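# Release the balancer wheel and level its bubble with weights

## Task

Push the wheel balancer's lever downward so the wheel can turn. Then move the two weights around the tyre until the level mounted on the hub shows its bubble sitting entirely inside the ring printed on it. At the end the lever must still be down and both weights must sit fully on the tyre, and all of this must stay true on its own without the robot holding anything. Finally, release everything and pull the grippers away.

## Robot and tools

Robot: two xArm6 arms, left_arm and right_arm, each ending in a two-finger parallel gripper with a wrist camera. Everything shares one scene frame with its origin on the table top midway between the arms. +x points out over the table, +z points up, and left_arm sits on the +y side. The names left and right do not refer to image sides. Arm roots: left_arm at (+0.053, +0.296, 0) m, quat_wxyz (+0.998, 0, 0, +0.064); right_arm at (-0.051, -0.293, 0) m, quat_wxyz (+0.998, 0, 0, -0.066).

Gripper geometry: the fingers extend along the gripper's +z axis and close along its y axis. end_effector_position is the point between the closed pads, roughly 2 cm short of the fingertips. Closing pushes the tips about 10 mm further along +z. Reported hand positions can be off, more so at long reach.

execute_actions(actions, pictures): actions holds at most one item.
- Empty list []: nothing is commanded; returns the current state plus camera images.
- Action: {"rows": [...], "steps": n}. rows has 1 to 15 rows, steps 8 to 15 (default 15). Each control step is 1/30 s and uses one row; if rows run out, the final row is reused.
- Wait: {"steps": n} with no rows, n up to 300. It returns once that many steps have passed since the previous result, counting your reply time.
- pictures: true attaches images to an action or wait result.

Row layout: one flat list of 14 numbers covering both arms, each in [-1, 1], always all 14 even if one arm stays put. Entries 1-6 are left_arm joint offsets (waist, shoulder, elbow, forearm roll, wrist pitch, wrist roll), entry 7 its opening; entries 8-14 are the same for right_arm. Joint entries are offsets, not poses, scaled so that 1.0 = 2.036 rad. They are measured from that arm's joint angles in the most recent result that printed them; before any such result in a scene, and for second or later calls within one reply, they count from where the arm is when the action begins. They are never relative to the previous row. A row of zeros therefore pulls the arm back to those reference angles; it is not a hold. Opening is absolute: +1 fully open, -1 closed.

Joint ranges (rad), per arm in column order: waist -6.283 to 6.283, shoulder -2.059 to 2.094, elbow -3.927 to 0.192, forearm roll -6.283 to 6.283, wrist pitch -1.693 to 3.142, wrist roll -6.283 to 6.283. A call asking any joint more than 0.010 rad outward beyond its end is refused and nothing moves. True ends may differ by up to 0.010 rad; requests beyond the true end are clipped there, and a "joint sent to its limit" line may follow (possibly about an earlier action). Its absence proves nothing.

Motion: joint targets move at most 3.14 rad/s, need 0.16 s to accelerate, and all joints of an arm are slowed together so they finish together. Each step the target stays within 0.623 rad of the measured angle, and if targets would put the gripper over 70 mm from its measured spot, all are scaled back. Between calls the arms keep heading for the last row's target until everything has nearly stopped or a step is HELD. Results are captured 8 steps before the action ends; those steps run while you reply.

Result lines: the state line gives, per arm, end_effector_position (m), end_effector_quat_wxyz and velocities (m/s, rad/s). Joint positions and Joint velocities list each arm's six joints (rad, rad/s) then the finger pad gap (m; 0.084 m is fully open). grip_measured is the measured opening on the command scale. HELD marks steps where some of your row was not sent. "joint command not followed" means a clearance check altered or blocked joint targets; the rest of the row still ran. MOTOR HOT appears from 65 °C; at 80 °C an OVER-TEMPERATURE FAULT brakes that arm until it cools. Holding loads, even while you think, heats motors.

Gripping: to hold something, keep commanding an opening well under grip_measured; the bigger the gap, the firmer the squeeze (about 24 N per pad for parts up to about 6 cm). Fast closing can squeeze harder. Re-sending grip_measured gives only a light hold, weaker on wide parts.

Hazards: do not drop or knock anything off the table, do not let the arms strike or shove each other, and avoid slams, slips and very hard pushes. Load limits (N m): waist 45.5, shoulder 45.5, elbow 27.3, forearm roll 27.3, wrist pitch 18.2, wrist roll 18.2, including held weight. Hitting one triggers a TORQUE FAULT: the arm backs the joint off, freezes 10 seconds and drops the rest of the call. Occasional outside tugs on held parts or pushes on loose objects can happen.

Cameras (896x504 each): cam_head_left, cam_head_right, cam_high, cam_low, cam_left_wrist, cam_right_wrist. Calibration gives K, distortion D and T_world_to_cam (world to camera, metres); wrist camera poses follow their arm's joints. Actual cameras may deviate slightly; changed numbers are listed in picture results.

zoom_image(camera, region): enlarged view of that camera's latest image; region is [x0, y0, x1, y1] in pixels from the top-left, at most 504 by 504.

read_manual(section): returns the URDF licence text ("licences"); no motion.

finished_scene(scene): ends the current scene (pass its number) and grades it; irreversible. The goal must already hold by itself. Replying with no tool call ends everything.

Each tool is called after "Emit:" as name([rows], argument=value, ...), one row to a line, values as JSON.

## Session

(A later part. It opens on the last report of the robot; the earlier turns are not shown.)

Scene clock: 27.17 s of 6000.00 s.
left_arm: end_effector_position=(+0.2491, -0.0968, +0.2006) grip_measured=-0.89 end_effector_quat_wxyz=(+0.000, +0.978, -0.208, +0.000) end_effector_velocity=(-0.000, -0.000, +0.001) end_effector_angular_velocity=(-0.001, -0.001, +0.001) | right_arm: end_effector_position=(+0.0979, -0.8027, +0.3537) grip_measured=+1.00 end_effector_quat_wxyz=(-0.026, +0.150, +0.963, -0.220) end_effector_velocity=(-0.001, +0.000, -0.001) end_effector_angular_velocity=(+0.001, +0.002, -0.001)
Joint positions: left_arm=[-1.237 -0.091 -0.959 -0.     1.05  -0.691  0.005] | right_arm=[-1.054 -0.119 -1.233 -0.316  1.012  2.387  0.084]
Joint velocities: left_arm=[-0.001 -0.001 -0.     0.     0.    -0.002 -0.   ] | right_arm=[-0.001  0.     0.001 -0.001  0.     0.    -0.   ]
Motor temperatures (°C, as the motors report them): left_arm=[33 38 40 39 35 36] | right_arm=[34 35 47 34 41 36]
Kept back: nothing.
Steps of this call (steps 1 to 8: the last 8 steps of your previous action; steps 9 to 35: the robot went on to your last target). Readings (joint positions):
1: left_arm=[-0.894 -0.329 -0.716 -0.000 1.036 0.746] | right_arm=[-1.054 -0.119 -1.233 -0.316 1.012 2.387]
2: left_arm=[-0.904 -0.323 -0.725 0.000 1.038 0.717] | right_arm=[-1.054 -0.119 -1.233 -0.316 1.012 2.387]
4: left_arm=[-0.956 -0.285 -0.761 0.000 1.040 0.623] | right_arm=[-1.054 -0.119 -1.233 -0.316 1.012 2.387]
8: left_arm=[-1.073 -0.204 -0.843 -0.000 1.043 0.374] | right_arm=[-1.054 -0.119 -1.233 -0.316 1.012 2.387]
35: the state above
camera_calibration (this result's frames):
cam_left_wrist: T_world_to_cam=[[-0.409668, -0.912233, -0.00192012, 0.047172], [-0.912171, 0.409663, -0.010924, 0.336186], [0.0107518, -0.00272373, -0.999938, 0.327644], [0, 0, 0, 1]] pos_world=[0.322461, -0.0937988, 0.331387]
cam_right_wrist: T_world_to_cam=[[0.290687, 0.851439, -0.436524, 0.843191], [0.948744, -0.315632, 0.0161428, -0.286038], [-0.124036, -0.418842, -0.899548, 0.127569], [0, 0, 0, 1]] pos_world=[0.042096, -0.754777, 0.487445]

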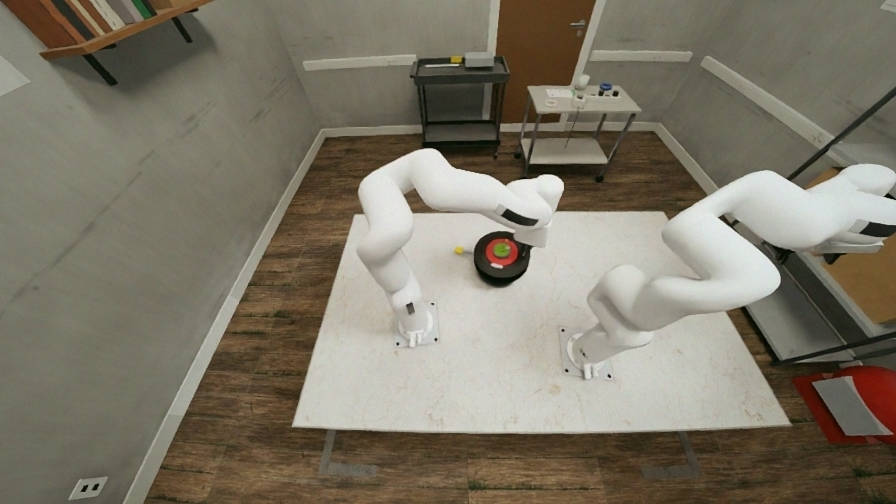

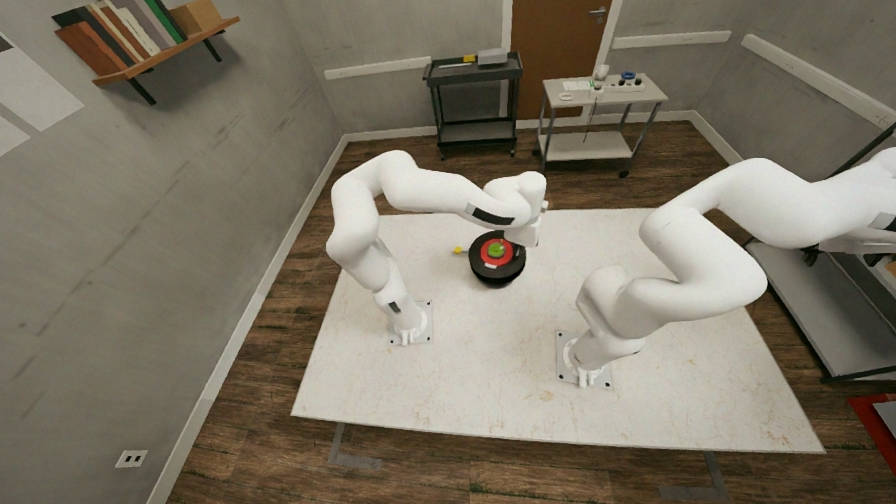

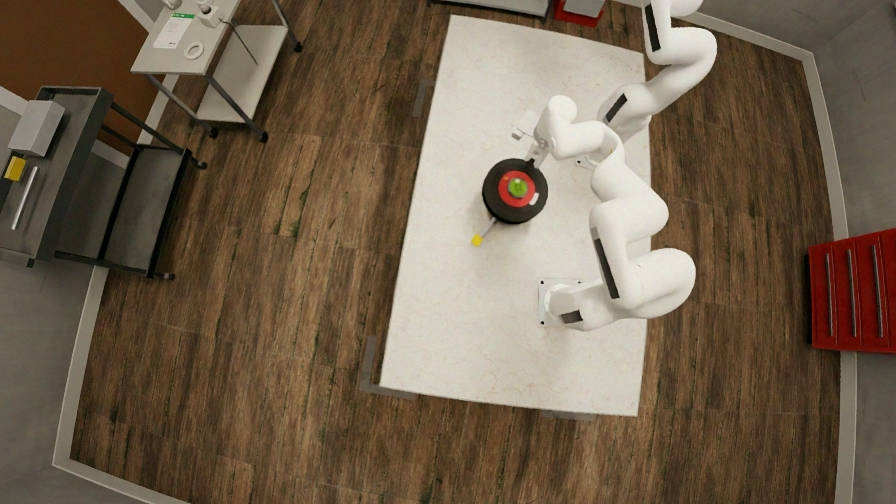

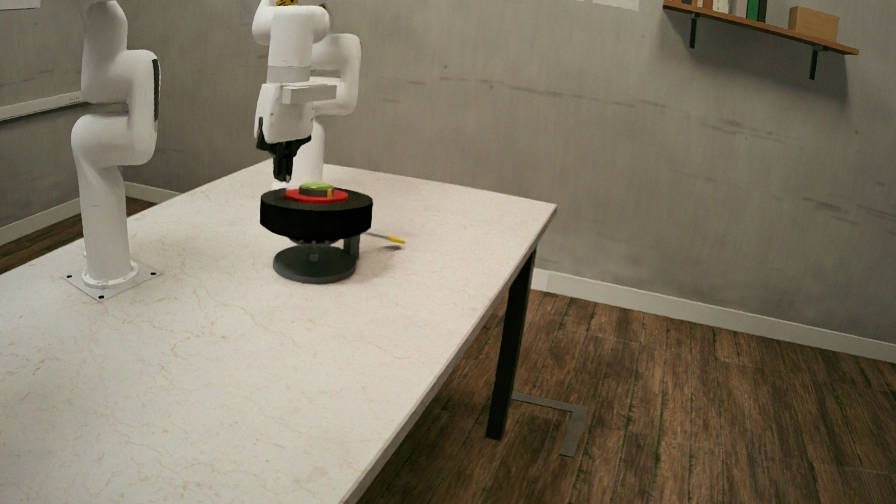

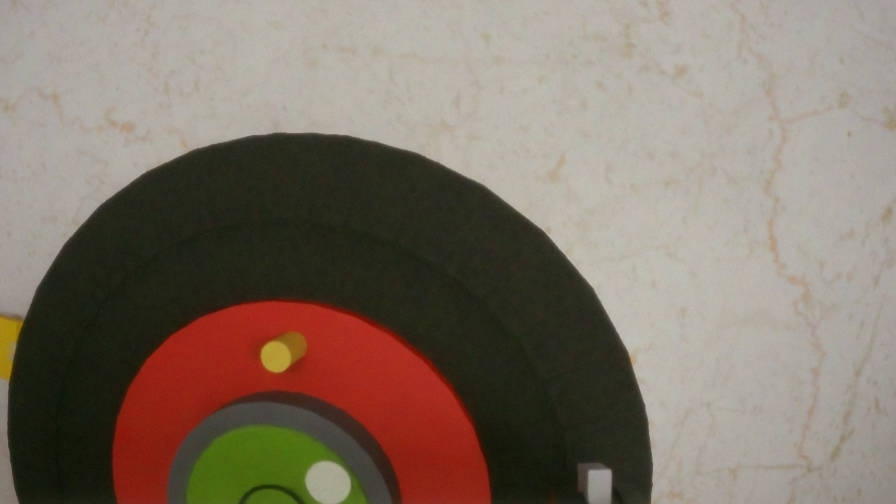

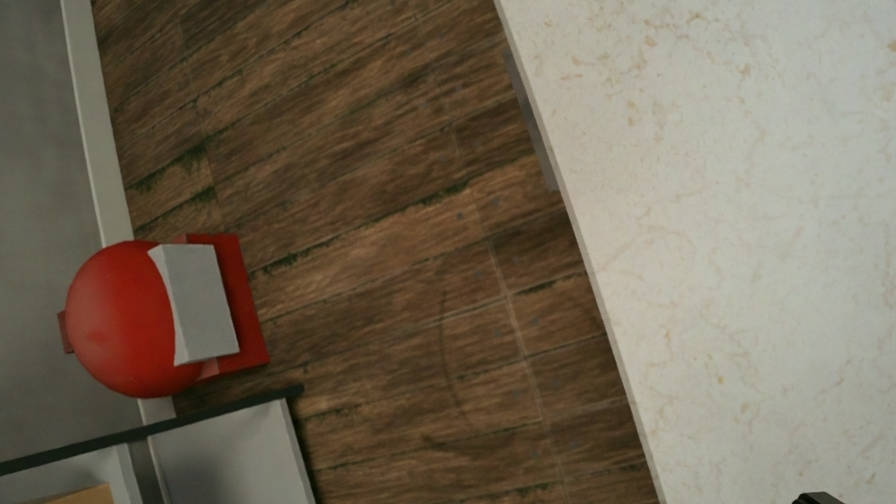

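Emit:
execute_actions([
  {"rows":[[0,0.003,0.004,0,-0.007,0,-1,0,0,0,0,0,0,1],[0,0.006,0.007,0,-0.013,0,-1,0,0,0,0,0,0,1],[0,0.009,0.011,0,-0.020,0,-1,0,0,0,0,0,0,1],[0,0.012,0.014,0,-0.026,0,-1,0,0,0,0,0,0,1],[0,0.015,0.017,0,-0.032,0,-1,0,0,0,0,0,0,1],[0,0.017,0.020,0,-0.037,0,-1,0,0,0,0,0,0,1],[0,0.019,0.022,0,-0.041,0,-1,0,0,0,0,0,0,1],[0,0.021,0.024,0,-0.045,0,-1,0,0,0,0,0,0,1],[0,0.022,0.026,0,-0.048,0,-1,0,0,0,0,0,0,1],[0,0.024,0.028,0,-0.052,0,-1,0,0,0,0,0,0,1],[0,0.025,0.030,0,-0.055,0,-1,0,0,0,0,0,0,1],[0,0.027,0.031,0,-0.058,0,-1,0,0,0,0,0,0,1],[0,0.028,0.033,0,-0.061,0,-1,0,0,0,0,0,0,1],[0,0.029,0.034,0,-0.063,0,-1,0,0,0,0,0,0,1],[0,0.030,0.035,0,-0.065,0,-1,0,0,0,0,0,0,1]]},
])

Emit:
execute_actions([
  {"steps":20},
])

Emit:
execute_actions([
  {"rows":[[0,0,0,0,0,0,-0.95,0,0,0,0,0,0,1],[0,0,0,0,0,0,-0.9,0,0,0,0,0,0,1],[0,0,0,0,0,0,-0.86,0,0,0,0,0,0,1],[0,0,0,0,0,0,-0.82,0,0,0,0,0,0,1],[0,0,0,0,0,0,-0.78,0,0,0,0,0,0,1],[0,0,0,0,0,0,-0.74,0,0,0,0,0,0,1],[0,0,0,0,0,0,-0.7,0,0,0,0,0,0,1]],"steps":12},
])

Emit:
execute_actions([
  {"rows":[[0,-0.002,-0.002,0,0.004,0,-0.7,0,0,0,0,0,0,1],[0,-0.004,-0.004,0,0.008,0,-0.7,0,0,0,0,0,0,1],[0,-0.006,-0.007,0,0.013,0,-0.7,0,0,0,0,0,0,1],[0,-0.008,-0.009,0,0.017,0,-0.7,0,0,0,0,0,0,1],[0,-0.010,-0.012,0,0.022,0,-0.7,0,0,0,0,0,0,1],[0,-0.013,-0.015,0,0.028,0,-0.7,0,0,0,0,0,0,1],[0,-0.016,-0.019,0,0.035,0,-0.7,0,0,0,0,0,0,1],[0,-0.020,-0.023,0,0.043,0,-0.7,0,0,0,0,0,0,1],[0,-0.025,-0.029,0,0.054,0,-0.7,0,0,0,0,0,0,1],[0,-0.030,-0.035,0,0.065,0,-0.7,0,0,0,0,0,0,1]]},
])

Emit:
execute_actions([
  {"steps":14},
])

Scene clock: 28.63 s of 6000.00 s.
left_arm: end_effector_position=(+0.2495, -0.0977, +0.1837) grip_measured=-0.89 end_effector_quat_wxyz=(+0.000, +0.978, -0.208, +0.000) end_effector_velocity=(-0.003, +0.006, -0.133) end_effector_angular_velocity=(+0.040, +0.020, +0.000) | right_arm: end_effector_position=(+0.0979, -0.8027, +0.3537) grip_measured=+1.00 end_effector_quat_wxyz=(-0.026, +0.150, +0.963, -0.220) end_effector_velocity=(+0.000, +0.000, -0.002) end_effector_angular_velocity=(+0.002, +0.000, +0.000)
Joint positions: left_arm=[-1.237 -0.069 -0.933 -0.     1.001 -0.691  0.005] | right_arm=[-1.054 -0.119 -1.233 -0.316  1.012  2.387  0.084]
Joint velocities: left_arm=[-0.     0.171  0.203 -0.    -0.329 -0.001 -0.   ] | right_arm=[-0.     0.001  0.003  0.    -0.002  0.     0.   ]
Motor temperatures (°C, as the motors report them): left_arm=[33 38 40 39 35 36] | right_arm=[34 36 47 34 41 36]
Steps of this call (steps 1 to 15: the robot went on to your last target; steps 16 to 37: nothing new was sent; steps 38 to 44: the first 7 steps of this action). Readings (joint positions):
38: left_arm=[-1.237 -0.091 -0.959 -0.000 1.050 -0.691] | right_arm=[-1.054 -0.119 -1.233 -0.316 1.012 2.387]
39: left_arm=[-1.237 -0.090 -0.958 -0.000 1.047 -0.691] | right_arm=[-1.054 -0.119 -1.233 -0.316 1.012 2.387]
41: left_arm=[-1.237 -0.085 -0.952 -0.000 1.033 -0.691] | right_arm=[-1.054 -0.119 -1.233 -0.316 1.012 2.387]
44: the state above

Scene clock: 29.30 s of 6000.00 s.
left_arm: end_effector_position=(+0.2496, -0.0978, +0.1553) grip_measured=-0.89 end_effector_quat_wxyz=(+0.000, +0.978, -0.208, +0.000) end_effector_velocity=(+0.000, +0.000, +0.000) end_effector_angular_velocity=(-0.001, -0.000, +0.000) | right_arm: end_effector_position=(+0.0979, -0.8027, +0.3537) grip_measured=+1.00 end_effector_quat_wxyz=(-0.026, +0.150, +0.963, -0.220) end_effector_velocity=(-0.000, -0.000, +0.001) end_effector_angular_velocity=(-0.001, -0.002, -0.001)
Joint positions: left_arm=[-1.237 -0.03  -0.888 -0.     0.918 -0.691  0.005] | right_arm=[-1.054 -0.119 -1.233 -0.316  1.012  2.387  0.084]
Joint velocities: left_arm=[ 0.001 -0.001  0.001 -0.    -0.002  0.001 -0.   ] | right_arm=[-0.001 -0.001 -0.001  0.001  0.001 -0.001  0.   ]
Motor temperatures (°C, as the motors report them): left_arm=[33 38 40 39 35 36] | right_arm=[34 36 47 34 41 36]
Kept back: nothing.
Steps of this call (steps 1 to 8: the last 8 steps of your previous action; steps 9 to 20: the robot went on to your last target). Readings (joint positions):
1: left_arm=[-1.237 -0.063 -0.926 -0.000 0.991 -0.691] | right_arm=[-1.054 -0.119 -1.233 -0.316 1.012 2.387]
2: left_arm=[-1.237 -0.058 -0.921 -0.000 0.981 -0.691] | right_arm=[-1.054 -0.119 -1.233 -0.316 1.012 2.387]
4: left_arm=[-1.237 -0.050 -0.911 -0.000 0.963 -0.691] | right_arm=[-1.054 -0.119 -1.233 -0.316 1.012 2.387]
8: left_arm=[-1.237 -0.038 -0.897 -0.000 0.935 -0.691] | right_arm=[-1.054 -0.119 -1.233 -0.316 1.012 2.387]
20: the state above

Scene clock: 29.43 s of 6000.00 s.
left_arm: end_effector_position=(+0.2496, -0.0978, +0.1554) grip_measured=-0.89 end_effector_quat_wxyz=(+0.000, +0.978, -0.208, +0.000) end_effector_velocity=(+0.001, +0.000, +0.000) end_effector_angular_velocity=(-0.001, -0.000, +0.001) | right_arm: end_effector_position=(+0.0979, -0.8027, +0.3537) grip_measured=+1.00 end_effector_quat_wxyz=(-0.026, +0.150, +0.963, -0.220) end_effector_velocity=(-0.000, +0.000, -0.001) end_effector_angular_velocity=(+0.001, +0.001, -0.000)
Joint positions: left_arm=[-1.237 -0.03  -0.888 -0.     0.918 -0.691  0.005] | right_arm=[-1.054 -0.119 -1.233 -0.316  1.012  2.387  0.084]
Joint velocities: left_arm=[ 0.001 -0.001 -0.     0.     0.     0.     0.014] | right_arm=[-0.     0.     0.001 -0.     0.     0.    -0.   ]
Motor temperatures (°C, as the motors report them): left_arm=[33 38 40 39 35 36] | right_arm=[34 36 47 34 41 36]
Steps of this call (steps 1 to 4: the first 4 steps of this action). Readings (joint positions):
1: left_arm=[-1.237 -0.030 -0.888 -0.000 0.918 -0.691] | right_arm=[-1.054 -0.119 -1.233 -0.316 1.012 2.387]
2: left_arm=[-1.237 -0.030 -0.888 -0.000 0.918 -0.691] | right_arm=[-1.054 -0.119 -1.233 -0.316 1.012 2.387]
4: the state above

Scene clock: 29.93 s of 6000.00 s.
left_arm: end_effector_position=(+0.2497, -0.0980, +0.1667) grip_measured=-0.72 end_effector_quat_wxyz=(+0.000, +0.978, -0.208, +0.000) end_effector_velocity=(+0.003, -0.004, +0.101) end_effector_angular_velocity=(-0.013, -0.006, +0.001) | right_arm: end_effector_position=(+0.0979, -0.8027, +0.3537) grip_measured=+1.00 end_effector_quat_wxyz=(-0.026, +0.150, +0.963, -0.220) end_effector_velocity=(+0.000, -0.000, +0.001) end_effector_angular_velocity=(-0.002, -0.000, +0.000)
Joint positions: left_arm=[-1.237 -0.046 -0.906 -0.     0.951 -0.691  0.012] | right_arm=[-1.054 -0.119 -1.233 -0.316  1.012  2.387  0.084]
Joint velocities: left_arm=[ 0.002 -0.131 -0.16   0.     0.277  0.001 -0.   ] | right_arm=[ 0.     0.    -0.001 -0.    -0.001  0.    -0.   ]
Motor temperatures (°C, as the motors report them): left_arm=[33 38 40 39 35 36] | right_arm=[34 36 47 34 41 36]
Steps of this call (steps 1 to 8: the last 8 steps of your previous action; steps 9 to 15: the first 7 steps of this action, its rows measured from where the robot was after step 8). Readings (joint positions):
8: left_arm=[-1.237 -0.030 -0.888 -0.000 0.918 -0.691] | right_arm=[-1.054 -0.119 -1.233 -0.316 1.012 2.387]
9: left_arm=[-1.237 -0.030 -0.888 -0.000 0.918 -0.691] | right_arm=[-1.054 -0.119 -1.233 -0.316 1.012 2.387]
10: left_arm=[-1.237 -0.031 -0.889 -0.000 0.919 -0.691] | right_arm=[-1.054 -0.119 -1.233 -0.316 1.012 2.387]
12: left_arm=[-1.237 -0.035 -0.893 -0.000 0.928 -0.691] | right_arm=[-1.054 -0.119 -1.233 -0.316 1.012 2.387]
15: the state above

Scene clock: 30.40 s of 6000.00 s.
left_arm: end_effector_position=(+0.2489, -0.0965, +0.2001) grip_measured=-0.72 end_effector_quat_wxyz=(-0.000, +0.978, -0.208, -0.000) end_effector_velocity=(+0.000, -0.001, +0.003) end_effector_angular_velocity=(-0.003, -0.002, -0.001) | right_arm: end_effector_position=(+0.0979, -0.8027, +0.3537) grip_measured=+1.00 end_effector_quat_wxyz=(-0.026, +0.150, +0.963, -0.220) end_effector_velocity=(+0.000, +0.000, +0.000) end_effector_angular_velocity=(-0.000, -0.001, -0.000)
Joint positions: left_arm=[-1.237 -0.091 -0.958 -0.     1.05  -0.691  0.012] | right_arm=[-1.054 -0.119 -1.233 -0.316  1.012  2.387  0.084]
Joint velocities: left_arm=[-0.001 -0.002 -0.007 -0.     0.005  0.    -0.   ] | right_arm=[ 0.    -0.001  0.     0.001 -0.    -0.    -0.   ]
Motor temperatures (°C, as the motors report them): left_arm=[33 38 40 39 35 36] | right_arm=[34 36 47 34 41 36]
Kept back: nothing.
Steps of this call (steps 1 to 8: the last 8 steps of your previous action; steps 9 to 14: the robot went on to your last target). Readings (joint positions):
1: left_arm=[-1.237 -0.050 -0.912 -0.000 0.961 -0.691] | right_arm=[-1.054 -0.119 -1.233 -0.316 1.012 2.387]
2: left_arm=[-1.237 -0.056 -0.918 -0.000 0.973 -0.691] | right_arm=[-1.054 -0.119 -1.233 -0.316 1.012 2.387]
4: left_arm=[-1.237 -0.069 -0.933 -0.000 1.003 -0.691] | right_arm=[-1.054 -0.119 -1.233 -0.316 1.012 2.387]
8: left_arm=[-1.237 -0.090 -0.959 -0.000 1.042 -0.691] | right_arm=[-1.054 -0.119 -1.233 -0.316 1.012 2.387]
14: the state above

Emit:
execute_actions([
  {"rows":[[0.011,-0.182,0.1685,0,0.0135,-0.023,0.35,0,0,0,0,0,0,1]],"steps":10},
])

Emit:
execute_actions([
  {"steps":55},
], pictures=true)

Scene clock: 30.80 s of 6000.00 s.
left_arm: end_effector_position=(+0.2487, -0.0959, +0.2009) grip_measured=-0.52 end_effector_quat_wxyz=(+0.000, +0.978, -0.207, +0.000) end_effector_velocity=(-0.025, +0.062, +0.002) end_effector_angular_velocity=(+0.011, +0.006, +0.048) | right_arm: end_effector_position=(+0.0979, -0.8027, +0.3537) grip_measured=+1.00 end_effector_quat_wxyz=(-0.026, +0.150, +0.963, -0.220) end_effector_velocity=(+0.000, -0.000, +0.000) end_effector_angular_velocity=(-0.001, +0.000, +0.001)
Joint positions: left_arm=[-1.237 -0.095 -0.956 -0.     1.05  -0.691  0.021] | right_arm=[-1.054 -0.119 -1.233 -0.316  1.012  2.387  0.084]
Joint velocities: left_arm=[ 0.012 -0.216  0.223 -0.     0.006 -0.035  0.182] | right_arm=[ 0.     0.     0.    -0.001 -0.002  0.     0.   ]
Motor temperatures (°C, as the motors report them): left_arm=[33 38 40 39 35 36] | right_arm=[34 36 47 34 41 36]
Steps of this call (steps 1 to 10: the robot went on to your last target; steps 11 to 12: the first 2 steps of this action). Readings (joint positions):
11: left_arm=[-1.237 -0.091 -0.959 -0.000 1.050 -0.691] | right_arm=[-1.054 -0.119 -1.233 -0.316 1.012 2.387]
12: the state above

Scene clock: 32.63 s of 6000.00 s.
left_arm: end_effector_position=(+0.2095, -0.0005, +0.1998) grip_measured=+0.34 end_effector_quat_wxyz=(-0.000, +0.985, -0.174, -0.000) end_effector_velocity=(+0.000, +0.000, +0.000) end_effector_angular_velocity=(-0.000, -0.000, -0.000) | right_arm: end_effector_position=(+0.0979, -0.8027, +0.3537) grip_measured=+1.00 end_effector_quat_wxyz=(-0.026, +0.150, +0.963, -0.220) end_effector_velocity=(-0.000, -0.001, +0.001) end_effector_angular_velocity=(-0.003, +0.001, +0.000)
Joint positions: left_arm=[-1.215 -0.461 -0.615 -0.     1.077 -0.737  0.059] | right_arm=[-1.054 -0.119 -1.233 -0.316  1.012  2.387  0.084]
Joint velocities: left_arm=[ 0. -0. -0.  0.  0.  0. -0.] | right_arm=[-0.    -0.    -0.001 -0.002 -0.     0.     0.   ]
Motor temperatures (°C, as the motors report them): left_arm=[33 38 40 39 35 36] | right_arm=[34 36 47 34 41 36]
Kept back: nothing.
Steps of this call (steps 1 to 8: the last 8 steps of your previous action; steps 9 to 30: the robot went on to your last target; steps 31 to 55: nothing new was sent). Readings (joint positions):
1: left_arm=[-1.236 -0.109 -0.942 -0.000 1.051 -0.693] | right_arm=[-1.054 -0.119 -1.233 -0.316 1.012 2.387]
2: left_arm=[-1.234 -0.139 -0.913 -0.000 1.053 -0.697] | right_arm=[-1.054 -0.119 -1.233 -0.316 1.012 2.387]
4: left_arm=[-1.228 -0.238 -0.821 -0.000 1.061 -0.709] | right_arm=[-1.054 -0.119 -1.233 -0.316 1.012 2.387]
8: left_arm=[-1.217 -0.414 -0.661 -0.000 1.074 -0.731] | right_arm=[-1.054 -0.119 -1.233 -0.316 1.012 2.387]
55: the state above
All arms were judged still, so your last target was given up. Only a new action makes them travel on or press farther. Fingers that are still opening or closing keep moving.
camera_calibration (this result's frames):
cam_left_wrist: T_world_to_cam=[[-0.3456, -0.938378, -0.0026627, 0.105556], [-0.938324, 0.345609, -0.0100817, 0.265917], [0.0103807, -0.000985773, -0.999946, 0.327529], [0, 0, 0, 1]] pos_world=[0.282596, 0.00747062, 0.330473]
cam_right_wrist: T_world_to_cam=[[0.290687, 0.851439, -0.436524, 0.843191], [0.948745, -0.315632, 0.0161427, -0.286038], [-0.124036, -0.418842, -0.899548, 0.127569], [0, 0, 0, 1]] pos_world=[0.042096, -0.754777, 0.487445]

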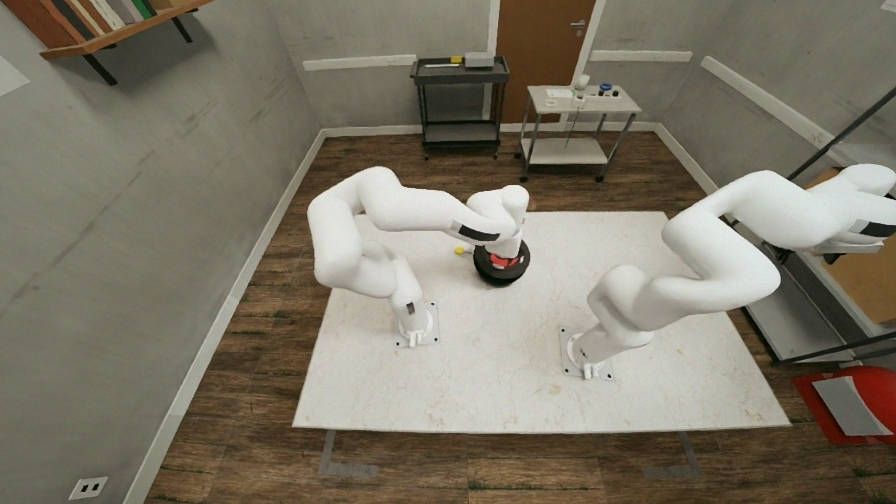

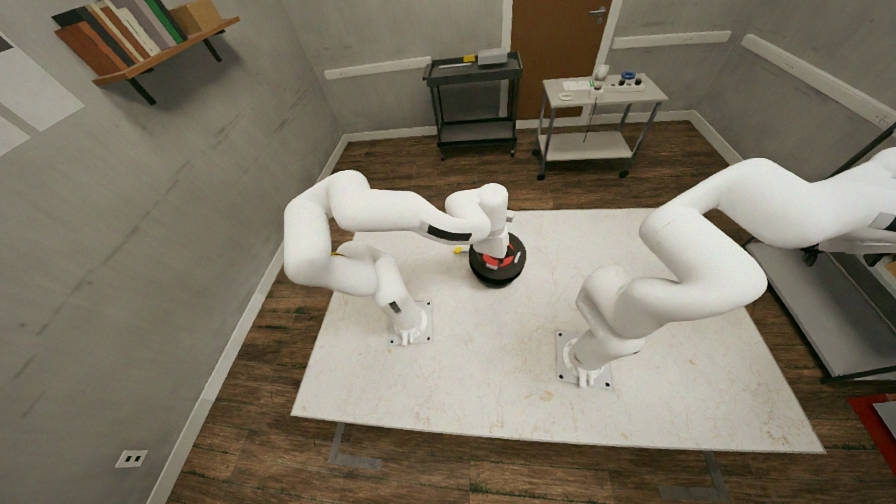

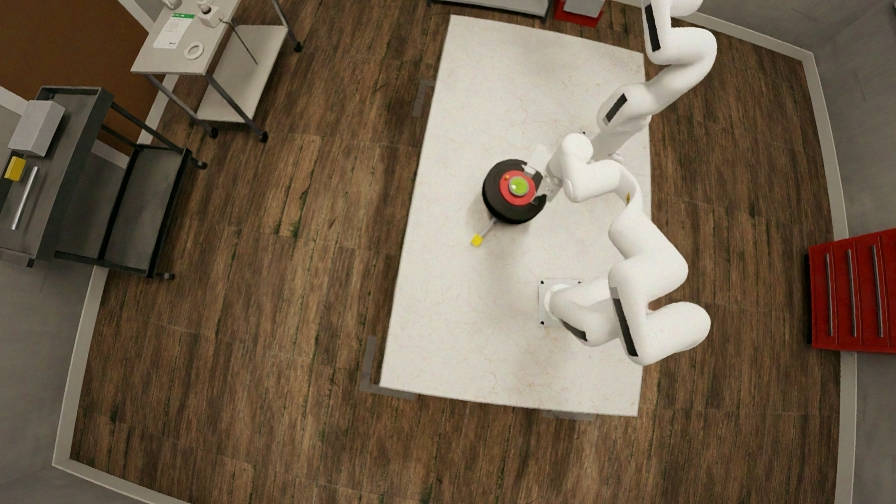

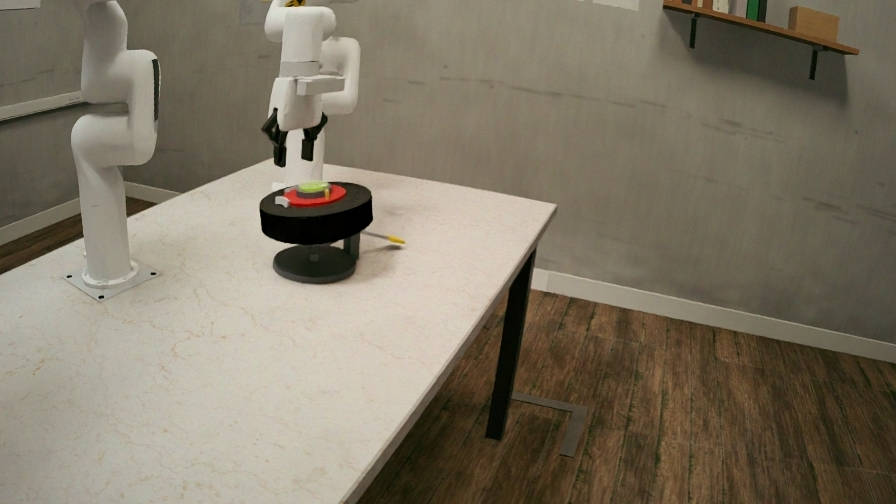

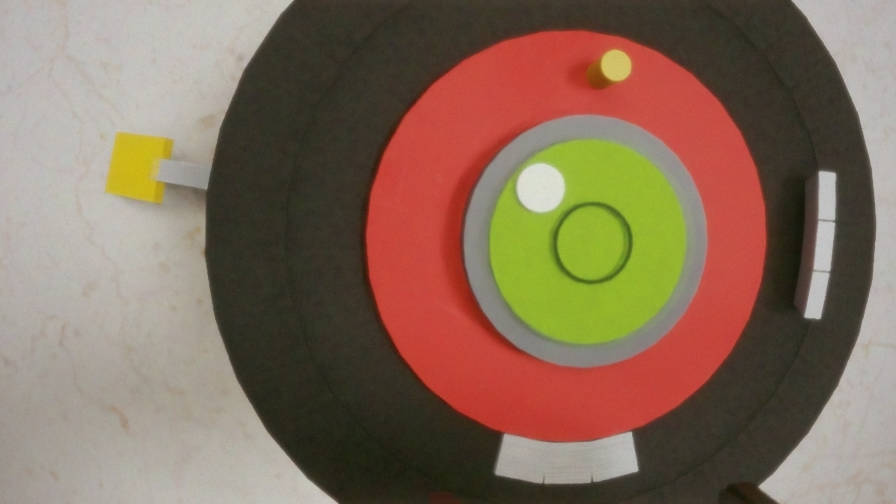

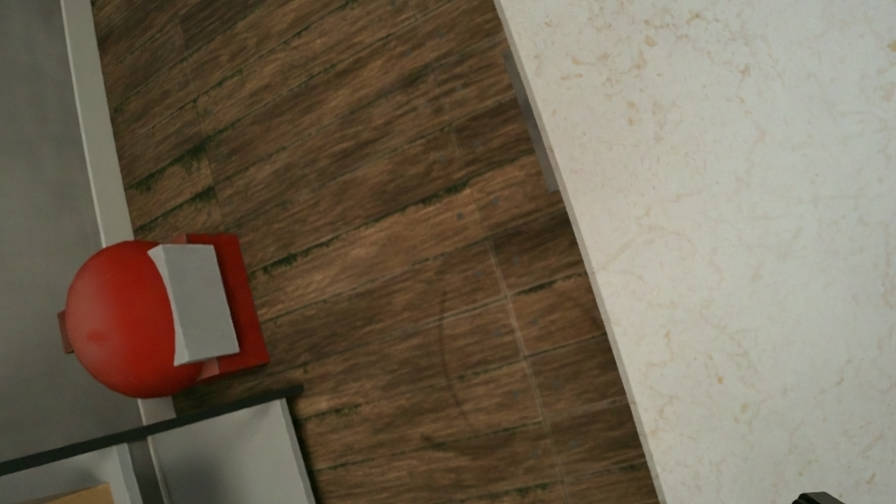

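Emit:
execute_actions([
  {"rows":[[-0.001,0.002,0.006,0,-0.008,-0.001,0.35,0,0,0,0,0,0,1],[-0.002,0.004,0.012,0,-0.016,-0.002,0.35,0,0,0,0,0,0,1],[-0.003,0.006,0.018,0,-0.024,-0.003,0.35,0,0,0,0,0,0,1],[-0.0035,0.009,0.023,0,-0.032,-0.004,0.35,0,0,0,0,0,0,1],[-0.0035,0.012,0.028,0,-0.040,-0.004,0.35,0,0,0,0,0,0,1],[-0.0035,0.015,0.032,0,-0.047,-0.004,0.35,0,0,0,0,0,0,1],[-0.0035,0.017,0.036,0,-0.053,-0.004,0.35,0,0,0,0,0,0,1],[-0.0035,0.019,0.039,0,-0.058,-0.004,0.35,0,0,0,0,0,0,1],[-0.0035,0.021,0.041,0,-0.062,-0.004,0.35,0,0,0,0,0,0,1],[-0.0035,0.022,0.044,0,-0.066,-0.004,0.35,0,0,0,0,0,0,1],[-0.0035,0.024,0.045,0,-0.069,-0.004,0.35,0,0,0,0,0,0,1],[-0.0035,0.025,0.047,0,-0.072,-0.004,0.35,0,0,0,0,0,0,1],[-0.0035,0.026,0.049,0,-0.075,-0.004,0.35,0,0,0,0,0,0,1],[-0.0035,0.027,0.050,0,-0.077,-0.004,0.35,0,0,0,0,0,0,1],[-0.0035,0.028,0.051,0,-0.079,-0.004,0.35,0,0,0,0,0,0,1]]},
])

Emit:
execute_actions([
  {"steps":18},
])

Emit:
execute_actions([
  {"rows":[[0,0,0,0,0,0,0.28,0,0,0,0,0,0,1],[0,0,0,0,0,0,0.2,0,0,0,0,0,0,1],[0,0,0,0,0,0,0.13,0,0,0,0,0,0,1],[0,0,0,0,0,0,0.07,0,0,0,0,0,0,1],[0,0,0,0,0,0,0.02,0,0,0,0,0,0,1],[0,0,0,0,0,0,-0.02,0,0,0,0,0,0,1],[0,0,0,0,0,0,-0.05,0,0,0,0,0,0,1]],"steps":10},
])

Emit:
execute_actions([
  {"rows":[[0.002,-0.002,0.001,0,0.001,0.014,-0.05,0,0,0,0,0,0,1],[0.005,-0.004,0.003,0,0.001,0.028,-0.05,0,0,0,0,0,0,1],[0.007,-0.006,0.004,0,0.002,0.041,-0.05,0,0,0,0,0,0,1],[0.009,-0.007,0.006,0,0.002,0.055,-0.05,0,0,0,0,0,0,1],[0.012,-0.009,0.007,0,0.002,0.069,-0.05,0,0,0,0,0,0,1],[0.014,-0.011,0.009,0,0.002,0.083,-0.05,0,0,0,0,0,0,1],[0.016,-0.013,0.010,0,0.003,0.097,-0.05,0,0,0,0,0,0,1],[0.019,-0.015,0.011,0,0.003,0.110,-0.05,0,0,0,0,0,0,1],[0.021,-0.017,0.013,0,0.004,0.124,-0.05,0,0,0,0,0,0,1],[0.023,-0.018,0.014,0,0.004,0.138,-0.05,0,0,0,0,0,0,1],[0.026,-0.020,0.016,0,0.004,0.152,-0.05,0,0,0,0,0,0,1],[0.028,-0.022,0.017,0,0.005,0.166,-0.05,0,0,0,0,0,0,1],[0.030,-0.024,0.019,0,0.005,0.179,-0.05,0,0,0,0,0,0,1],[0.033,-0.026,0.020,0,0.006,0.193,-0.05,0,0,0,0,0,0,1],[0.035,-0.0275,0.0214,0,0.006,0.207,-0.05,0,0,0,0,0,0,1]]},
])

Emit:
execute_actions([
  {"steps":16},
])

Emit:
execute_actions([
  {"rows":[[0,0,0,0,0,0,0.05,0,0,0,0,0,0,1],[0,0,0,0,0,0,0.15,0,0,0,0,0,0,1],[0,0,0,0,0,0,0.25,0,0,0,0,0,0,1],[0,0,0,0,0,0,0.3,0,0,0,0,0,0,1],[0,0,0,0,0,0,0.3,0,0,0,0,0,0,1],[0,-0.003,-0.004,0,0.007,0,0.3,0,0,0,0,0,0,1],[0,-0.006,-0.008,0,0.014,0,0.3,0,0,0,0,0,0,1],[0,-0.010,-0.013,0,0.023,0,0.3,0,0,0,0,0,0,1],[0,-0.015,-0.020,0,0.035,0,0.3,0,0,0,0,0,0,1],[0,-0.021,-0.027,0,0.048,0,0.3,0,0,0,0,0,0,1],[0,-0.027,-0.035,0,0.062,0,0.3,0,0,0,0,0,0,1],[0,-0.034,-0.044,0,0.078,0,0.3,0,0,0,0,0,0,1]]},
])

Emit:
execute_actions([
  {"steps":75},
], pictures=true)

Scene clock: 35.63 s of 6000.00 s.
left_arm: end_effector_position=(+0.2071, -0.0001, +0.1812) grip_measured=+0.34 end_effector_quat_wxyz=(-0.000, +0.985, -0.173, -0.000) end_effector_velocity=(-0.015, +0.012, -0.146) end_effector_angular_velocity=(+0.034, +0.018, +0.004) | right_arm: end_effector_position=(+0.0979, -0.8027, +0.3537) grip_measured=+1.00 end_effector_quat_wxyz=(-0.026, +0.150, +0.963, -0.220) end_effector_velocity=(+0.000, -0.001, +0.001) end_effector_angular_velocity=(-0.002, -0.000, +0.001)
Joint positions: left_arm=[-1.221 -0.444 -0.573 -0.     1.018 -0.744  0.059] | right_arm=[-1.054 -0.119 -1.233 -0.316  1.012  2.387  0.084]
Joint velocities: left_arm=[-0.022  0.163  0.305 -0.    -0.429 -0.026 -0.   ] | right_arm=[-0.     0.    -0.002 -0.    -0.001 -0.001  0.   ]
Motor temperatures (°C, as the motors report them): left_arm=[33 38 40 39 35 36] | right_arm=[34 36 48 34 41 36]
Steps of this call (steps 1 to 83: nothing new was sent; steps 84 to 90: the first 7 steps of this action). Readings (joint positions):
84: left_arm=[-1.215 -0.461 -0.615 -0.000 1.077 -0.737] | right_arm=[-1.054 -0.119 -1.233 -0.316 1.012 2.387]
85: left_arm=[-1.215 -0.461 -0.614 -0.000 1.074 -0.738] | right_arm=[-1.054 -0.119 -1.233 -0.316 1.012 2.387]
87: left_arm=[-1.217 -0.457 -0.603 -0.000 1.058 -0.740] | right_arm=[-1.054 -0.119 -1.233 -0.316 1.012 2.387]
90: the state above

Scene clock: 36.23 s of 6000.00 s.
left_arm: end_effector_position=(+0.2059, +0.0014, +0.1511) grip_measured=+0.34 end_effector_quat_wxyz=(+0.000, +0.985, -0.173, -0.000) end_effector_velocity=(-0.001, +0.001, -0.001) end_effector_angular_velocity=(+0.002, +0.001, +0.000) | right_arm: end_effector_position=(+0.0979, -0.8027, +0.3537) grip_measured=+1.00 end_effector_quat_wxyz=(-0.026, +0.150, +0.963, -0.220) end_effector_velocity=(-0.000, +0.000, +0.001) end_effector_angular_velocity=(-0.001, -0.002, -0.001)
Joint positions: left_arm=[-1.222 -0.404 -0.512 -0.     0.916 -0.745  0.059] | right_arm=[-1.054 -0.119 -1.233 -0.316  1.012  2.387  0.084]
Joint velocities: left_arm=[-0.001  0.001  0.003  0.    -0.002 -0.001  0.   ] | right_arm=[-0.001 -0.001 -0.     0.001  0.     0.    -0.   ]
Motor temperatures (°C, as the motors report them): left_arm=[33 38 40 39 35 36] | right_arm=[34 36 48 34 41 36]
Kept back: nothing.
Steps of this call (steps 1 to 8: the last 8 steps of your previous action; steps 9 to 18: the robot went on to your last target). Readings (joint positions):
1: left_arm=[-1.221 -0.439 -0.563 -0.000 1.004 -0.744] | right_arm=[-1.054 -0.119 -1.233 -0.316 1.012 2.387]
2: left_arm=[-1.221 -0.433 -0.554 -0.000 0.990 -0.745] | right_arm=[-1.054 -0.119 -1.233 -0.316 1.012 2.387]
4: left_arm=[-1.222 -0.424 -0.539 -0.000 0.967 -0.745] | right_arm=[-1.054 -0.119 -1.233 -0.316 1.012 2.387]
8: left_arm=[-1.222 -0.412 -0.521 -0.000 0.934 -0.745] | right_arm=[-1.054 -0.119 -1.233 -0.316 1.012 2.387]
18: the state above

Scene clock: 36.30 s of 6000.00 s.
left_arm: end_effector_position=(+0.2059, +0.0014, +0.1511) grip_measured=+0.27 end_effector_quat_wxyz=(-0.000, +0.985, -0.173, -0.000) end_effector_velocity=(-0.001, -0.000, +0.000) end_effector_angular_velocity=(+0.000, +0.000, -0.001) | right_arm: end_effector_position=(+0.0979, -0.8027, +0.3537) grip_measured=+1.00 end_effector_quat_wxyz=(-0.026, +0.150, +0.963, -0.220) end_effector_velocity=(+0.000, +0.000, +0.001) end_effector_angular_velocity=(-0.001, -0.002, -0.000)
Joint positions: left_arm=[-1.222 -0.404 -0.512 -0.     0.916 -0.745  0.056] | right_arm=[-1.054 -0.119 -1.233 -0.316  1.012  2.387  0.084]
Joint velocities: left_arm=[-0.002 -0.001 -0.     0.     0.002 -0.002 -0.079] | right_arm=[ 0.001 -0.001 -0.001  0.002  0.002  0.     0.   ]
Motor temperatures (°C, as the motors report them): left_arm=[33 38 40 39 35 36] | right_arm=[34 36 48 34 41 36]
Steps of this call (steps 1 to 2: the first 2 steps of this action). Readings (joint positions):
1: left_arm=[-1.222 -0.404 -0.512 -0.000 0.916 -0.745] | right_arm=[-1.054 -0.119 -1.233 -0.316 1.012 2.387]
2: the state above

Scene clock: 36.80 s of 6000.00 s.
left_arm: end_effector_position=(+0.2088, +0.0069, +0.1510) grip_measured=-0.06 end_effector_quat_wxyz=(-0.000, +0.977, -0.213, -0.001) end_effector_velocity=(+0.026, +0.042, -0.000) end_effector_angular_velocity=(-0.004, +0.000, -0.619) | right_arm: end_effector_position=(+0.0979, -0.8027, +0.3537) grip_measured=+1.00 end_effector_quat_wxyz=(-0.026, +0.150, +0.963, -0.220) end_effector_velocity=(+0.000, -0.000, +0.001) end_effector_angular_velocity=(-0.001, -0.002, -0.001)
Joint positions: left_arm=[-1.206 -0.417 -0.502 -0.     0.92  -0.649  0.042] | right_arm=[-1.054 -0.119 -1.233 -0.316  1.012  2.387  0.084]
Joint velocities: left_arm=[ 0.131 -0.101  0.081 -0.002  0.016  0.751 -0.   ] | right_arm=[-0.    -0.    -0.002  0.001  0.001 -0.    -0.   ]
Motor temperatures (°C, as the motors report them): left_arm=[33 38 40 39 35 36] | right_arm=[34 36 48 34 41 36]
Steps of this call (steps 1 to 8: the last 8 steps of your previous action; steps 9 to 15: the first 7 steps of this action, its rows measured from where the robot was after step 8). Readings (joint positions):
8: left_arm=[-1.222 -0.405 -0.512 -0.000 0.916 -0.745] | right_arm=[-1.054 -0.119 -1.233 -0.316 1.012 2.387]
9: left_arm=[-1.222 -0.405 -0.512 -0.000 0.916 -0.745] | right_arm=[-1.054 -0.119 -1.233 -0.316 1.012 2.387]
10: left_arm=[-1.221 -0.405 -0.512 -0.000 0.917 -0.741] | right_arm=[-1.054 -0.119 -1.233 -0.316 1.012 2.387]
12: left_arm=[-1.217 -0.409 -0.509 -0.000 0.918 -0.715] | right_arm=[-1.054 -0.119 -1.233 -0.316 1.012 2.387]
15: the state above

Scene clock: 37.33 s of 6000.00 s.
left_arm: end_effector_position=(+0.2194, +0.0244, +0.1514) grip_measured=-0.06 end_effector_quat_wxyz=(+0.000, +0.940, -0.341, +0.000) end_effector_velocity=(-0.001, +0.003, -0.002) end_effector_angular_velocity=(+0.006, +0.005, -0.036) | right_arm: end_effector_position=(+0.0979, -0.8027, +0.3537) grip_measured=+1.00 end_effector_quat_wxyz=(-0.026, +0.150, +0.963, -0.220) end_effector_velocity=(-0.000, +0.000, -0.000) end_effector_angular_velocity=(+0.001, -0.000, -0.001)
Joint positions: left_arm=[-1.151 -0.46  -0.469  0.     0.928 -0.327  0.042] | right_arm=[-1.054 -0.119 -1.233 -0.316  1.012  2.387  0.084]
Joint velocities: left_arm=[ 0.003 -0.003  0.006 -0.001  0.005  0.04  -0.   ] | right_arm=[-0.    -0.     0.001  0.     0.001  0.    -0.   ]
Motor temperatures (°C, as the motors report them): left_arm=[33 38 40 39 35 36] | right_arm=[34 36 48 34 41 36]
Kept back: nothing.
Steps of this call (steps 1 to 8: the last 8 steps of your previous action; steps 9 to 16: the robot went on to your last target). Readings (joint positions):
1: left_arm=[-1.201 -0.421 -0.499 -0.000 0.921 -0.623] | right_arm=[-1.054 -0.119 -1.233 -0.316 1.012 2.387]
2: left_arm=[-1.197 -0.425 -0.496 -0.000 0.922 -0.597] | right_arm=[-1.054 -0.119 -1.233 -0.316 1.012 2.387]
4: left_arm=[-1.187 -0.432 -0.490 -0.000 0.923 -0.542] | right_arm=[-1.054 -0.119 -1.233 -0.316 1.012 2.387]
8: left_arm=[-1.168 -0.446 -0.479 0.000 0.926 -0.430] | right_arm=[-1.054 -0.119 -1.233 -0.316 1.012 2.387]
16: the state above

Scene clock: 37.57 s of 6000.00 s.
left_arm: end_effector_position=(+0.2193, +0.0245, +0.1518) grip_measured=+0.29 end_effector_quat_wxyz=(+0.000, +0.940, -0.341, +0.000) end_effector_velocity=(-0.005, +0.008, +0.022) end_effector_angular_velocity=(+0.036, +0.022, +0.002) | right_arm: end_effector_position=(+0.0979, -0.8027, +0.3537) grip_measured=+1.00 end_effector_quat_wxyz=(-0.026, +0.150, +0.963, -0.220) end_effector_velocity=(-0.000, +0.000, +0.000) end_effector_angular_velocity=(-0.000, -0.002, -0.001)
Joint positions: left_arm=[-1.151 -0.461 -0.47   0.     0.931 -0.327  0.056] | right_arm=[-1.054 -0.119 -1.233 -0.316  1.012  2.387  0.084]
Joint velocities: left_arm=[ 0.    -0.041 -0.047  0.     0.129 -0.002  0.006] | right_arm=[-0.    -0.001  0.     0.001  0.     0.    -0.   ]
Motor temperatures (°C, as the motors report them): left_arm=[33 38 40 39 35 36] | right_arm=[34 36 48 34 41 36]
Steps of this call (steps 1 to 7: the first 7 steps of this action). Readings (joint positions):
1: left_arm=[-1.151 -0.460 -0.469 -0.000 0.928 -0.326] | right_arm=[-1.054 -0.119 -1.233 -0.316 1.012 2.387]
2: left_arm=[-1.151 -0.460 -0.469 -0.000 0.928 -0.326] | right_arm=[-1.054 -0.119 -1.233 -0.316 1.012 2.387]
4: left_arm=[-1.151 -0.460 -0.469 0.000 0.928 -0.327] | right_arm=[-1.054 -0.119 -1.233 -0.316 1.012 2.387]
7: the state above

Scene clock: 40.07 s of 6000.00 s.
left_arm: end_effector_position=(+0.2191, +0.0248, +0.1978) grip_measured=+0.29 end_effector_quat_wxyz=(+0.000, +0.940, -0.341, +0.000) end_effector_velocity=(+0.000, -0.000, +0.000) end_effector_angular_velocity=(-0.001, -0.001, -0.001) | right_arm: end_effector_position=(+0.0979, -0.8027, +0.3537) grip_measured=+1.00 end_effector_quat_wxyz=(-0.026, +0.150, +0.963, -0.220) end_effector_velocity=(+0.000, +0.000, -0.000) end_effector_angular_velocity=(+0.001, +0.000, -0.000)
Joint positions: left_arm=[-1.151 -0.529 -0.559  0.     1.087 -0.327  0.056] | right_arm=[-1.054 -0.119 -1.233 -0.316  1.012  2.387  0.084]
Joint velocities: left_arm=[ 0.001 -0.001 -0.    -0.    -0.001  0.001 -0.   ] | right_arm=[ 0.001 -0.     0.    -0.     0.001  0.001 -0.   ]
Motor temperatures (°C, as the motors report them): left_arm=[33 38 40 39 35 36] | right_arm=[34 36 48 34 41 36]
Kept back: nothing.
Steps of this call (steps 1 to 8: the last 8 steps of your previous action; steps 9 to 30: the robot went on to your last target; steps 31 to 75: nothing new was sent). Readings (joint positions):
1: left_arm=[-1.151 -0.463 -0.473 0.000 0.937 -0.327] | right_arm=[-1.054 -0.119 -1.233 -0.316 1.012 2.387]
2: left_arm=[-1.151 -0.467 -0.478 0.000 0.946 -0.327] | right_arm=[-1.054 -0.119 -1.233 -0.316 1.012 2.387]
4: left_arm=[-1.151 -0.479 -0.494 0.000 0.974 -0.327] | right_arm=[-1.054 -0.119 -1.233 -0.316 1.012 2.387]
8: left_arm=[-1.151 -0.517 -0.544 0.000 1.056 -0.327] | right_arm=[-1.054 -0.119 -1.233 -0.316 1.012 2.387]
75: the state above
All arms were judged still, so your last target was given up. Only a new action makes them travel on or press farther. Fingers that are still opening or closing keep moving.
camera_calibration (this result's frames):
cam_left_wrist: T_world_to_cam=[[-0.643792, -0.765198, -0.00194795, 0.193515], [-0.765133, 0.643766, -0.0116715, 0.221129], [0.010185, -0.00602356, -0.99993, 0.325653], [0, 0, 0, 1]] pos_world=[0.29046, 0.0076835, 0.328588]
cam_right_wrist: T_world_to_cam=[[0.290687, 0.851439, -0.436524, 0.843191], [0.948745, -0.315631, 0.0161427, -0.286038], [-0.124036, -0.418842, -0.899548, 0.127569], [0, 0, 0, 1]] pos_world=[0.0420961, -0.754777, 0.487445]

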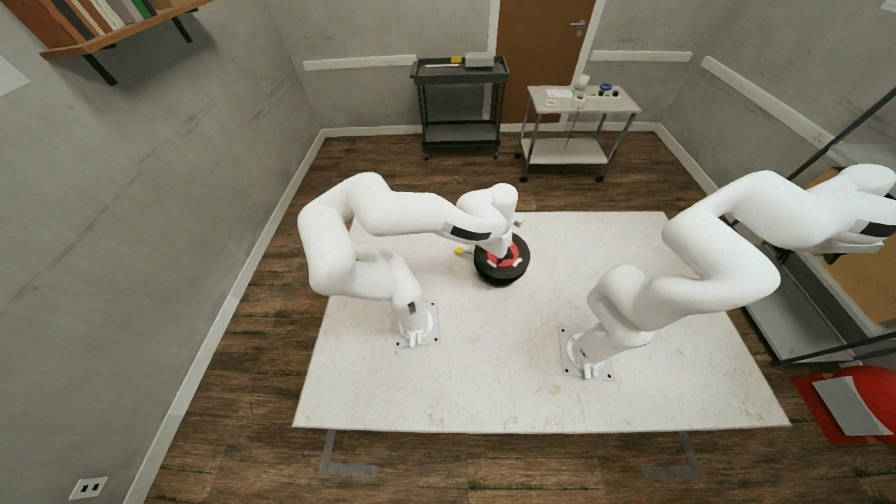

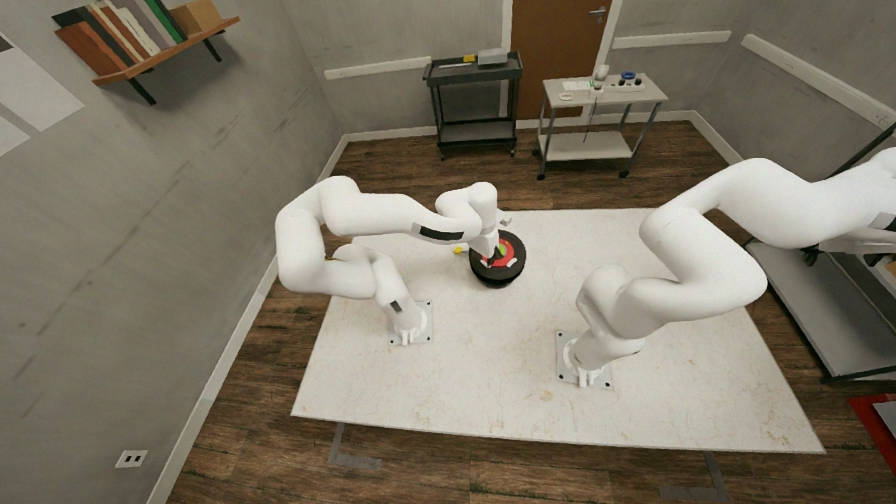

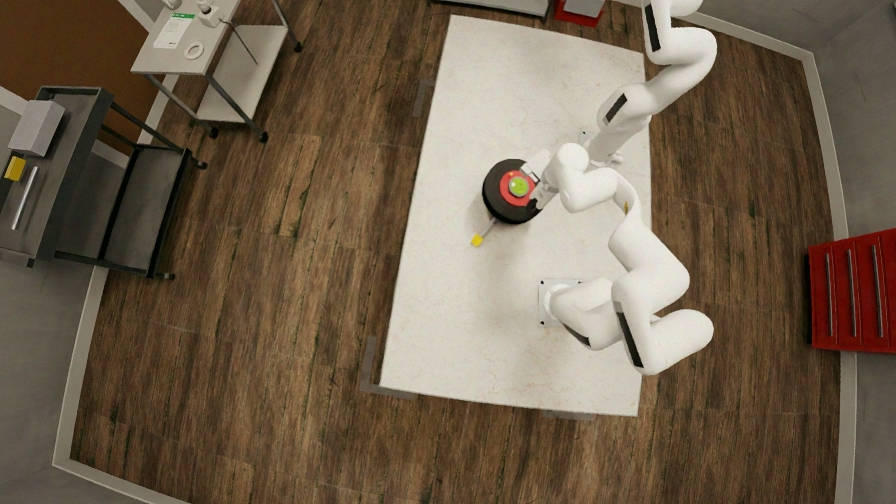

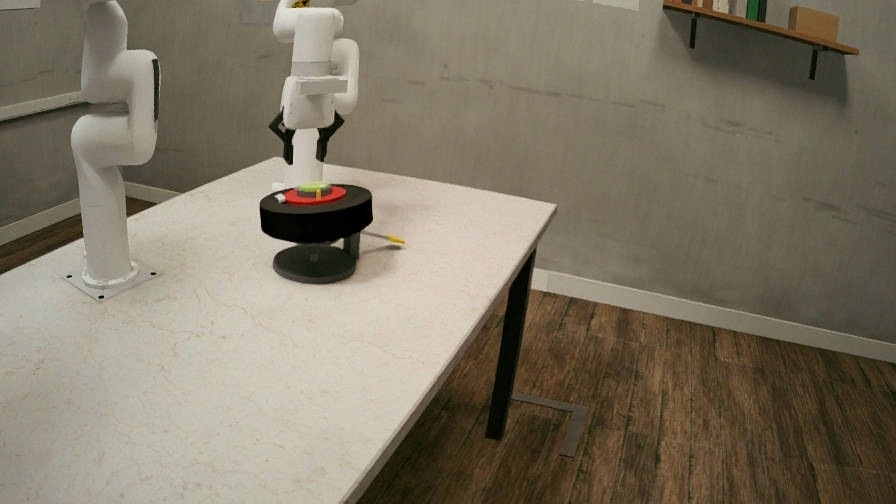

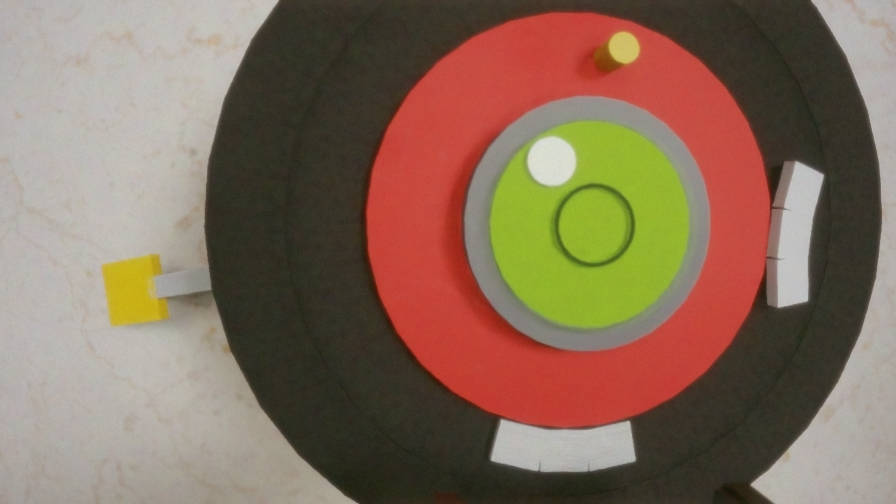

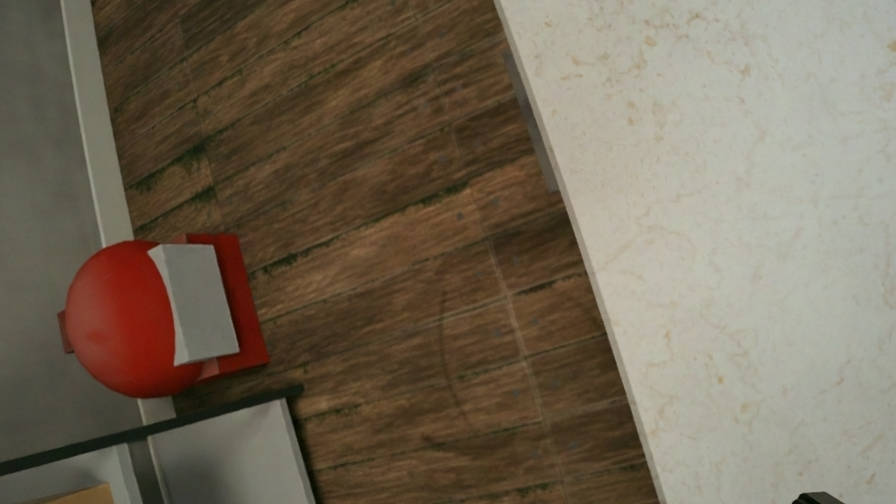

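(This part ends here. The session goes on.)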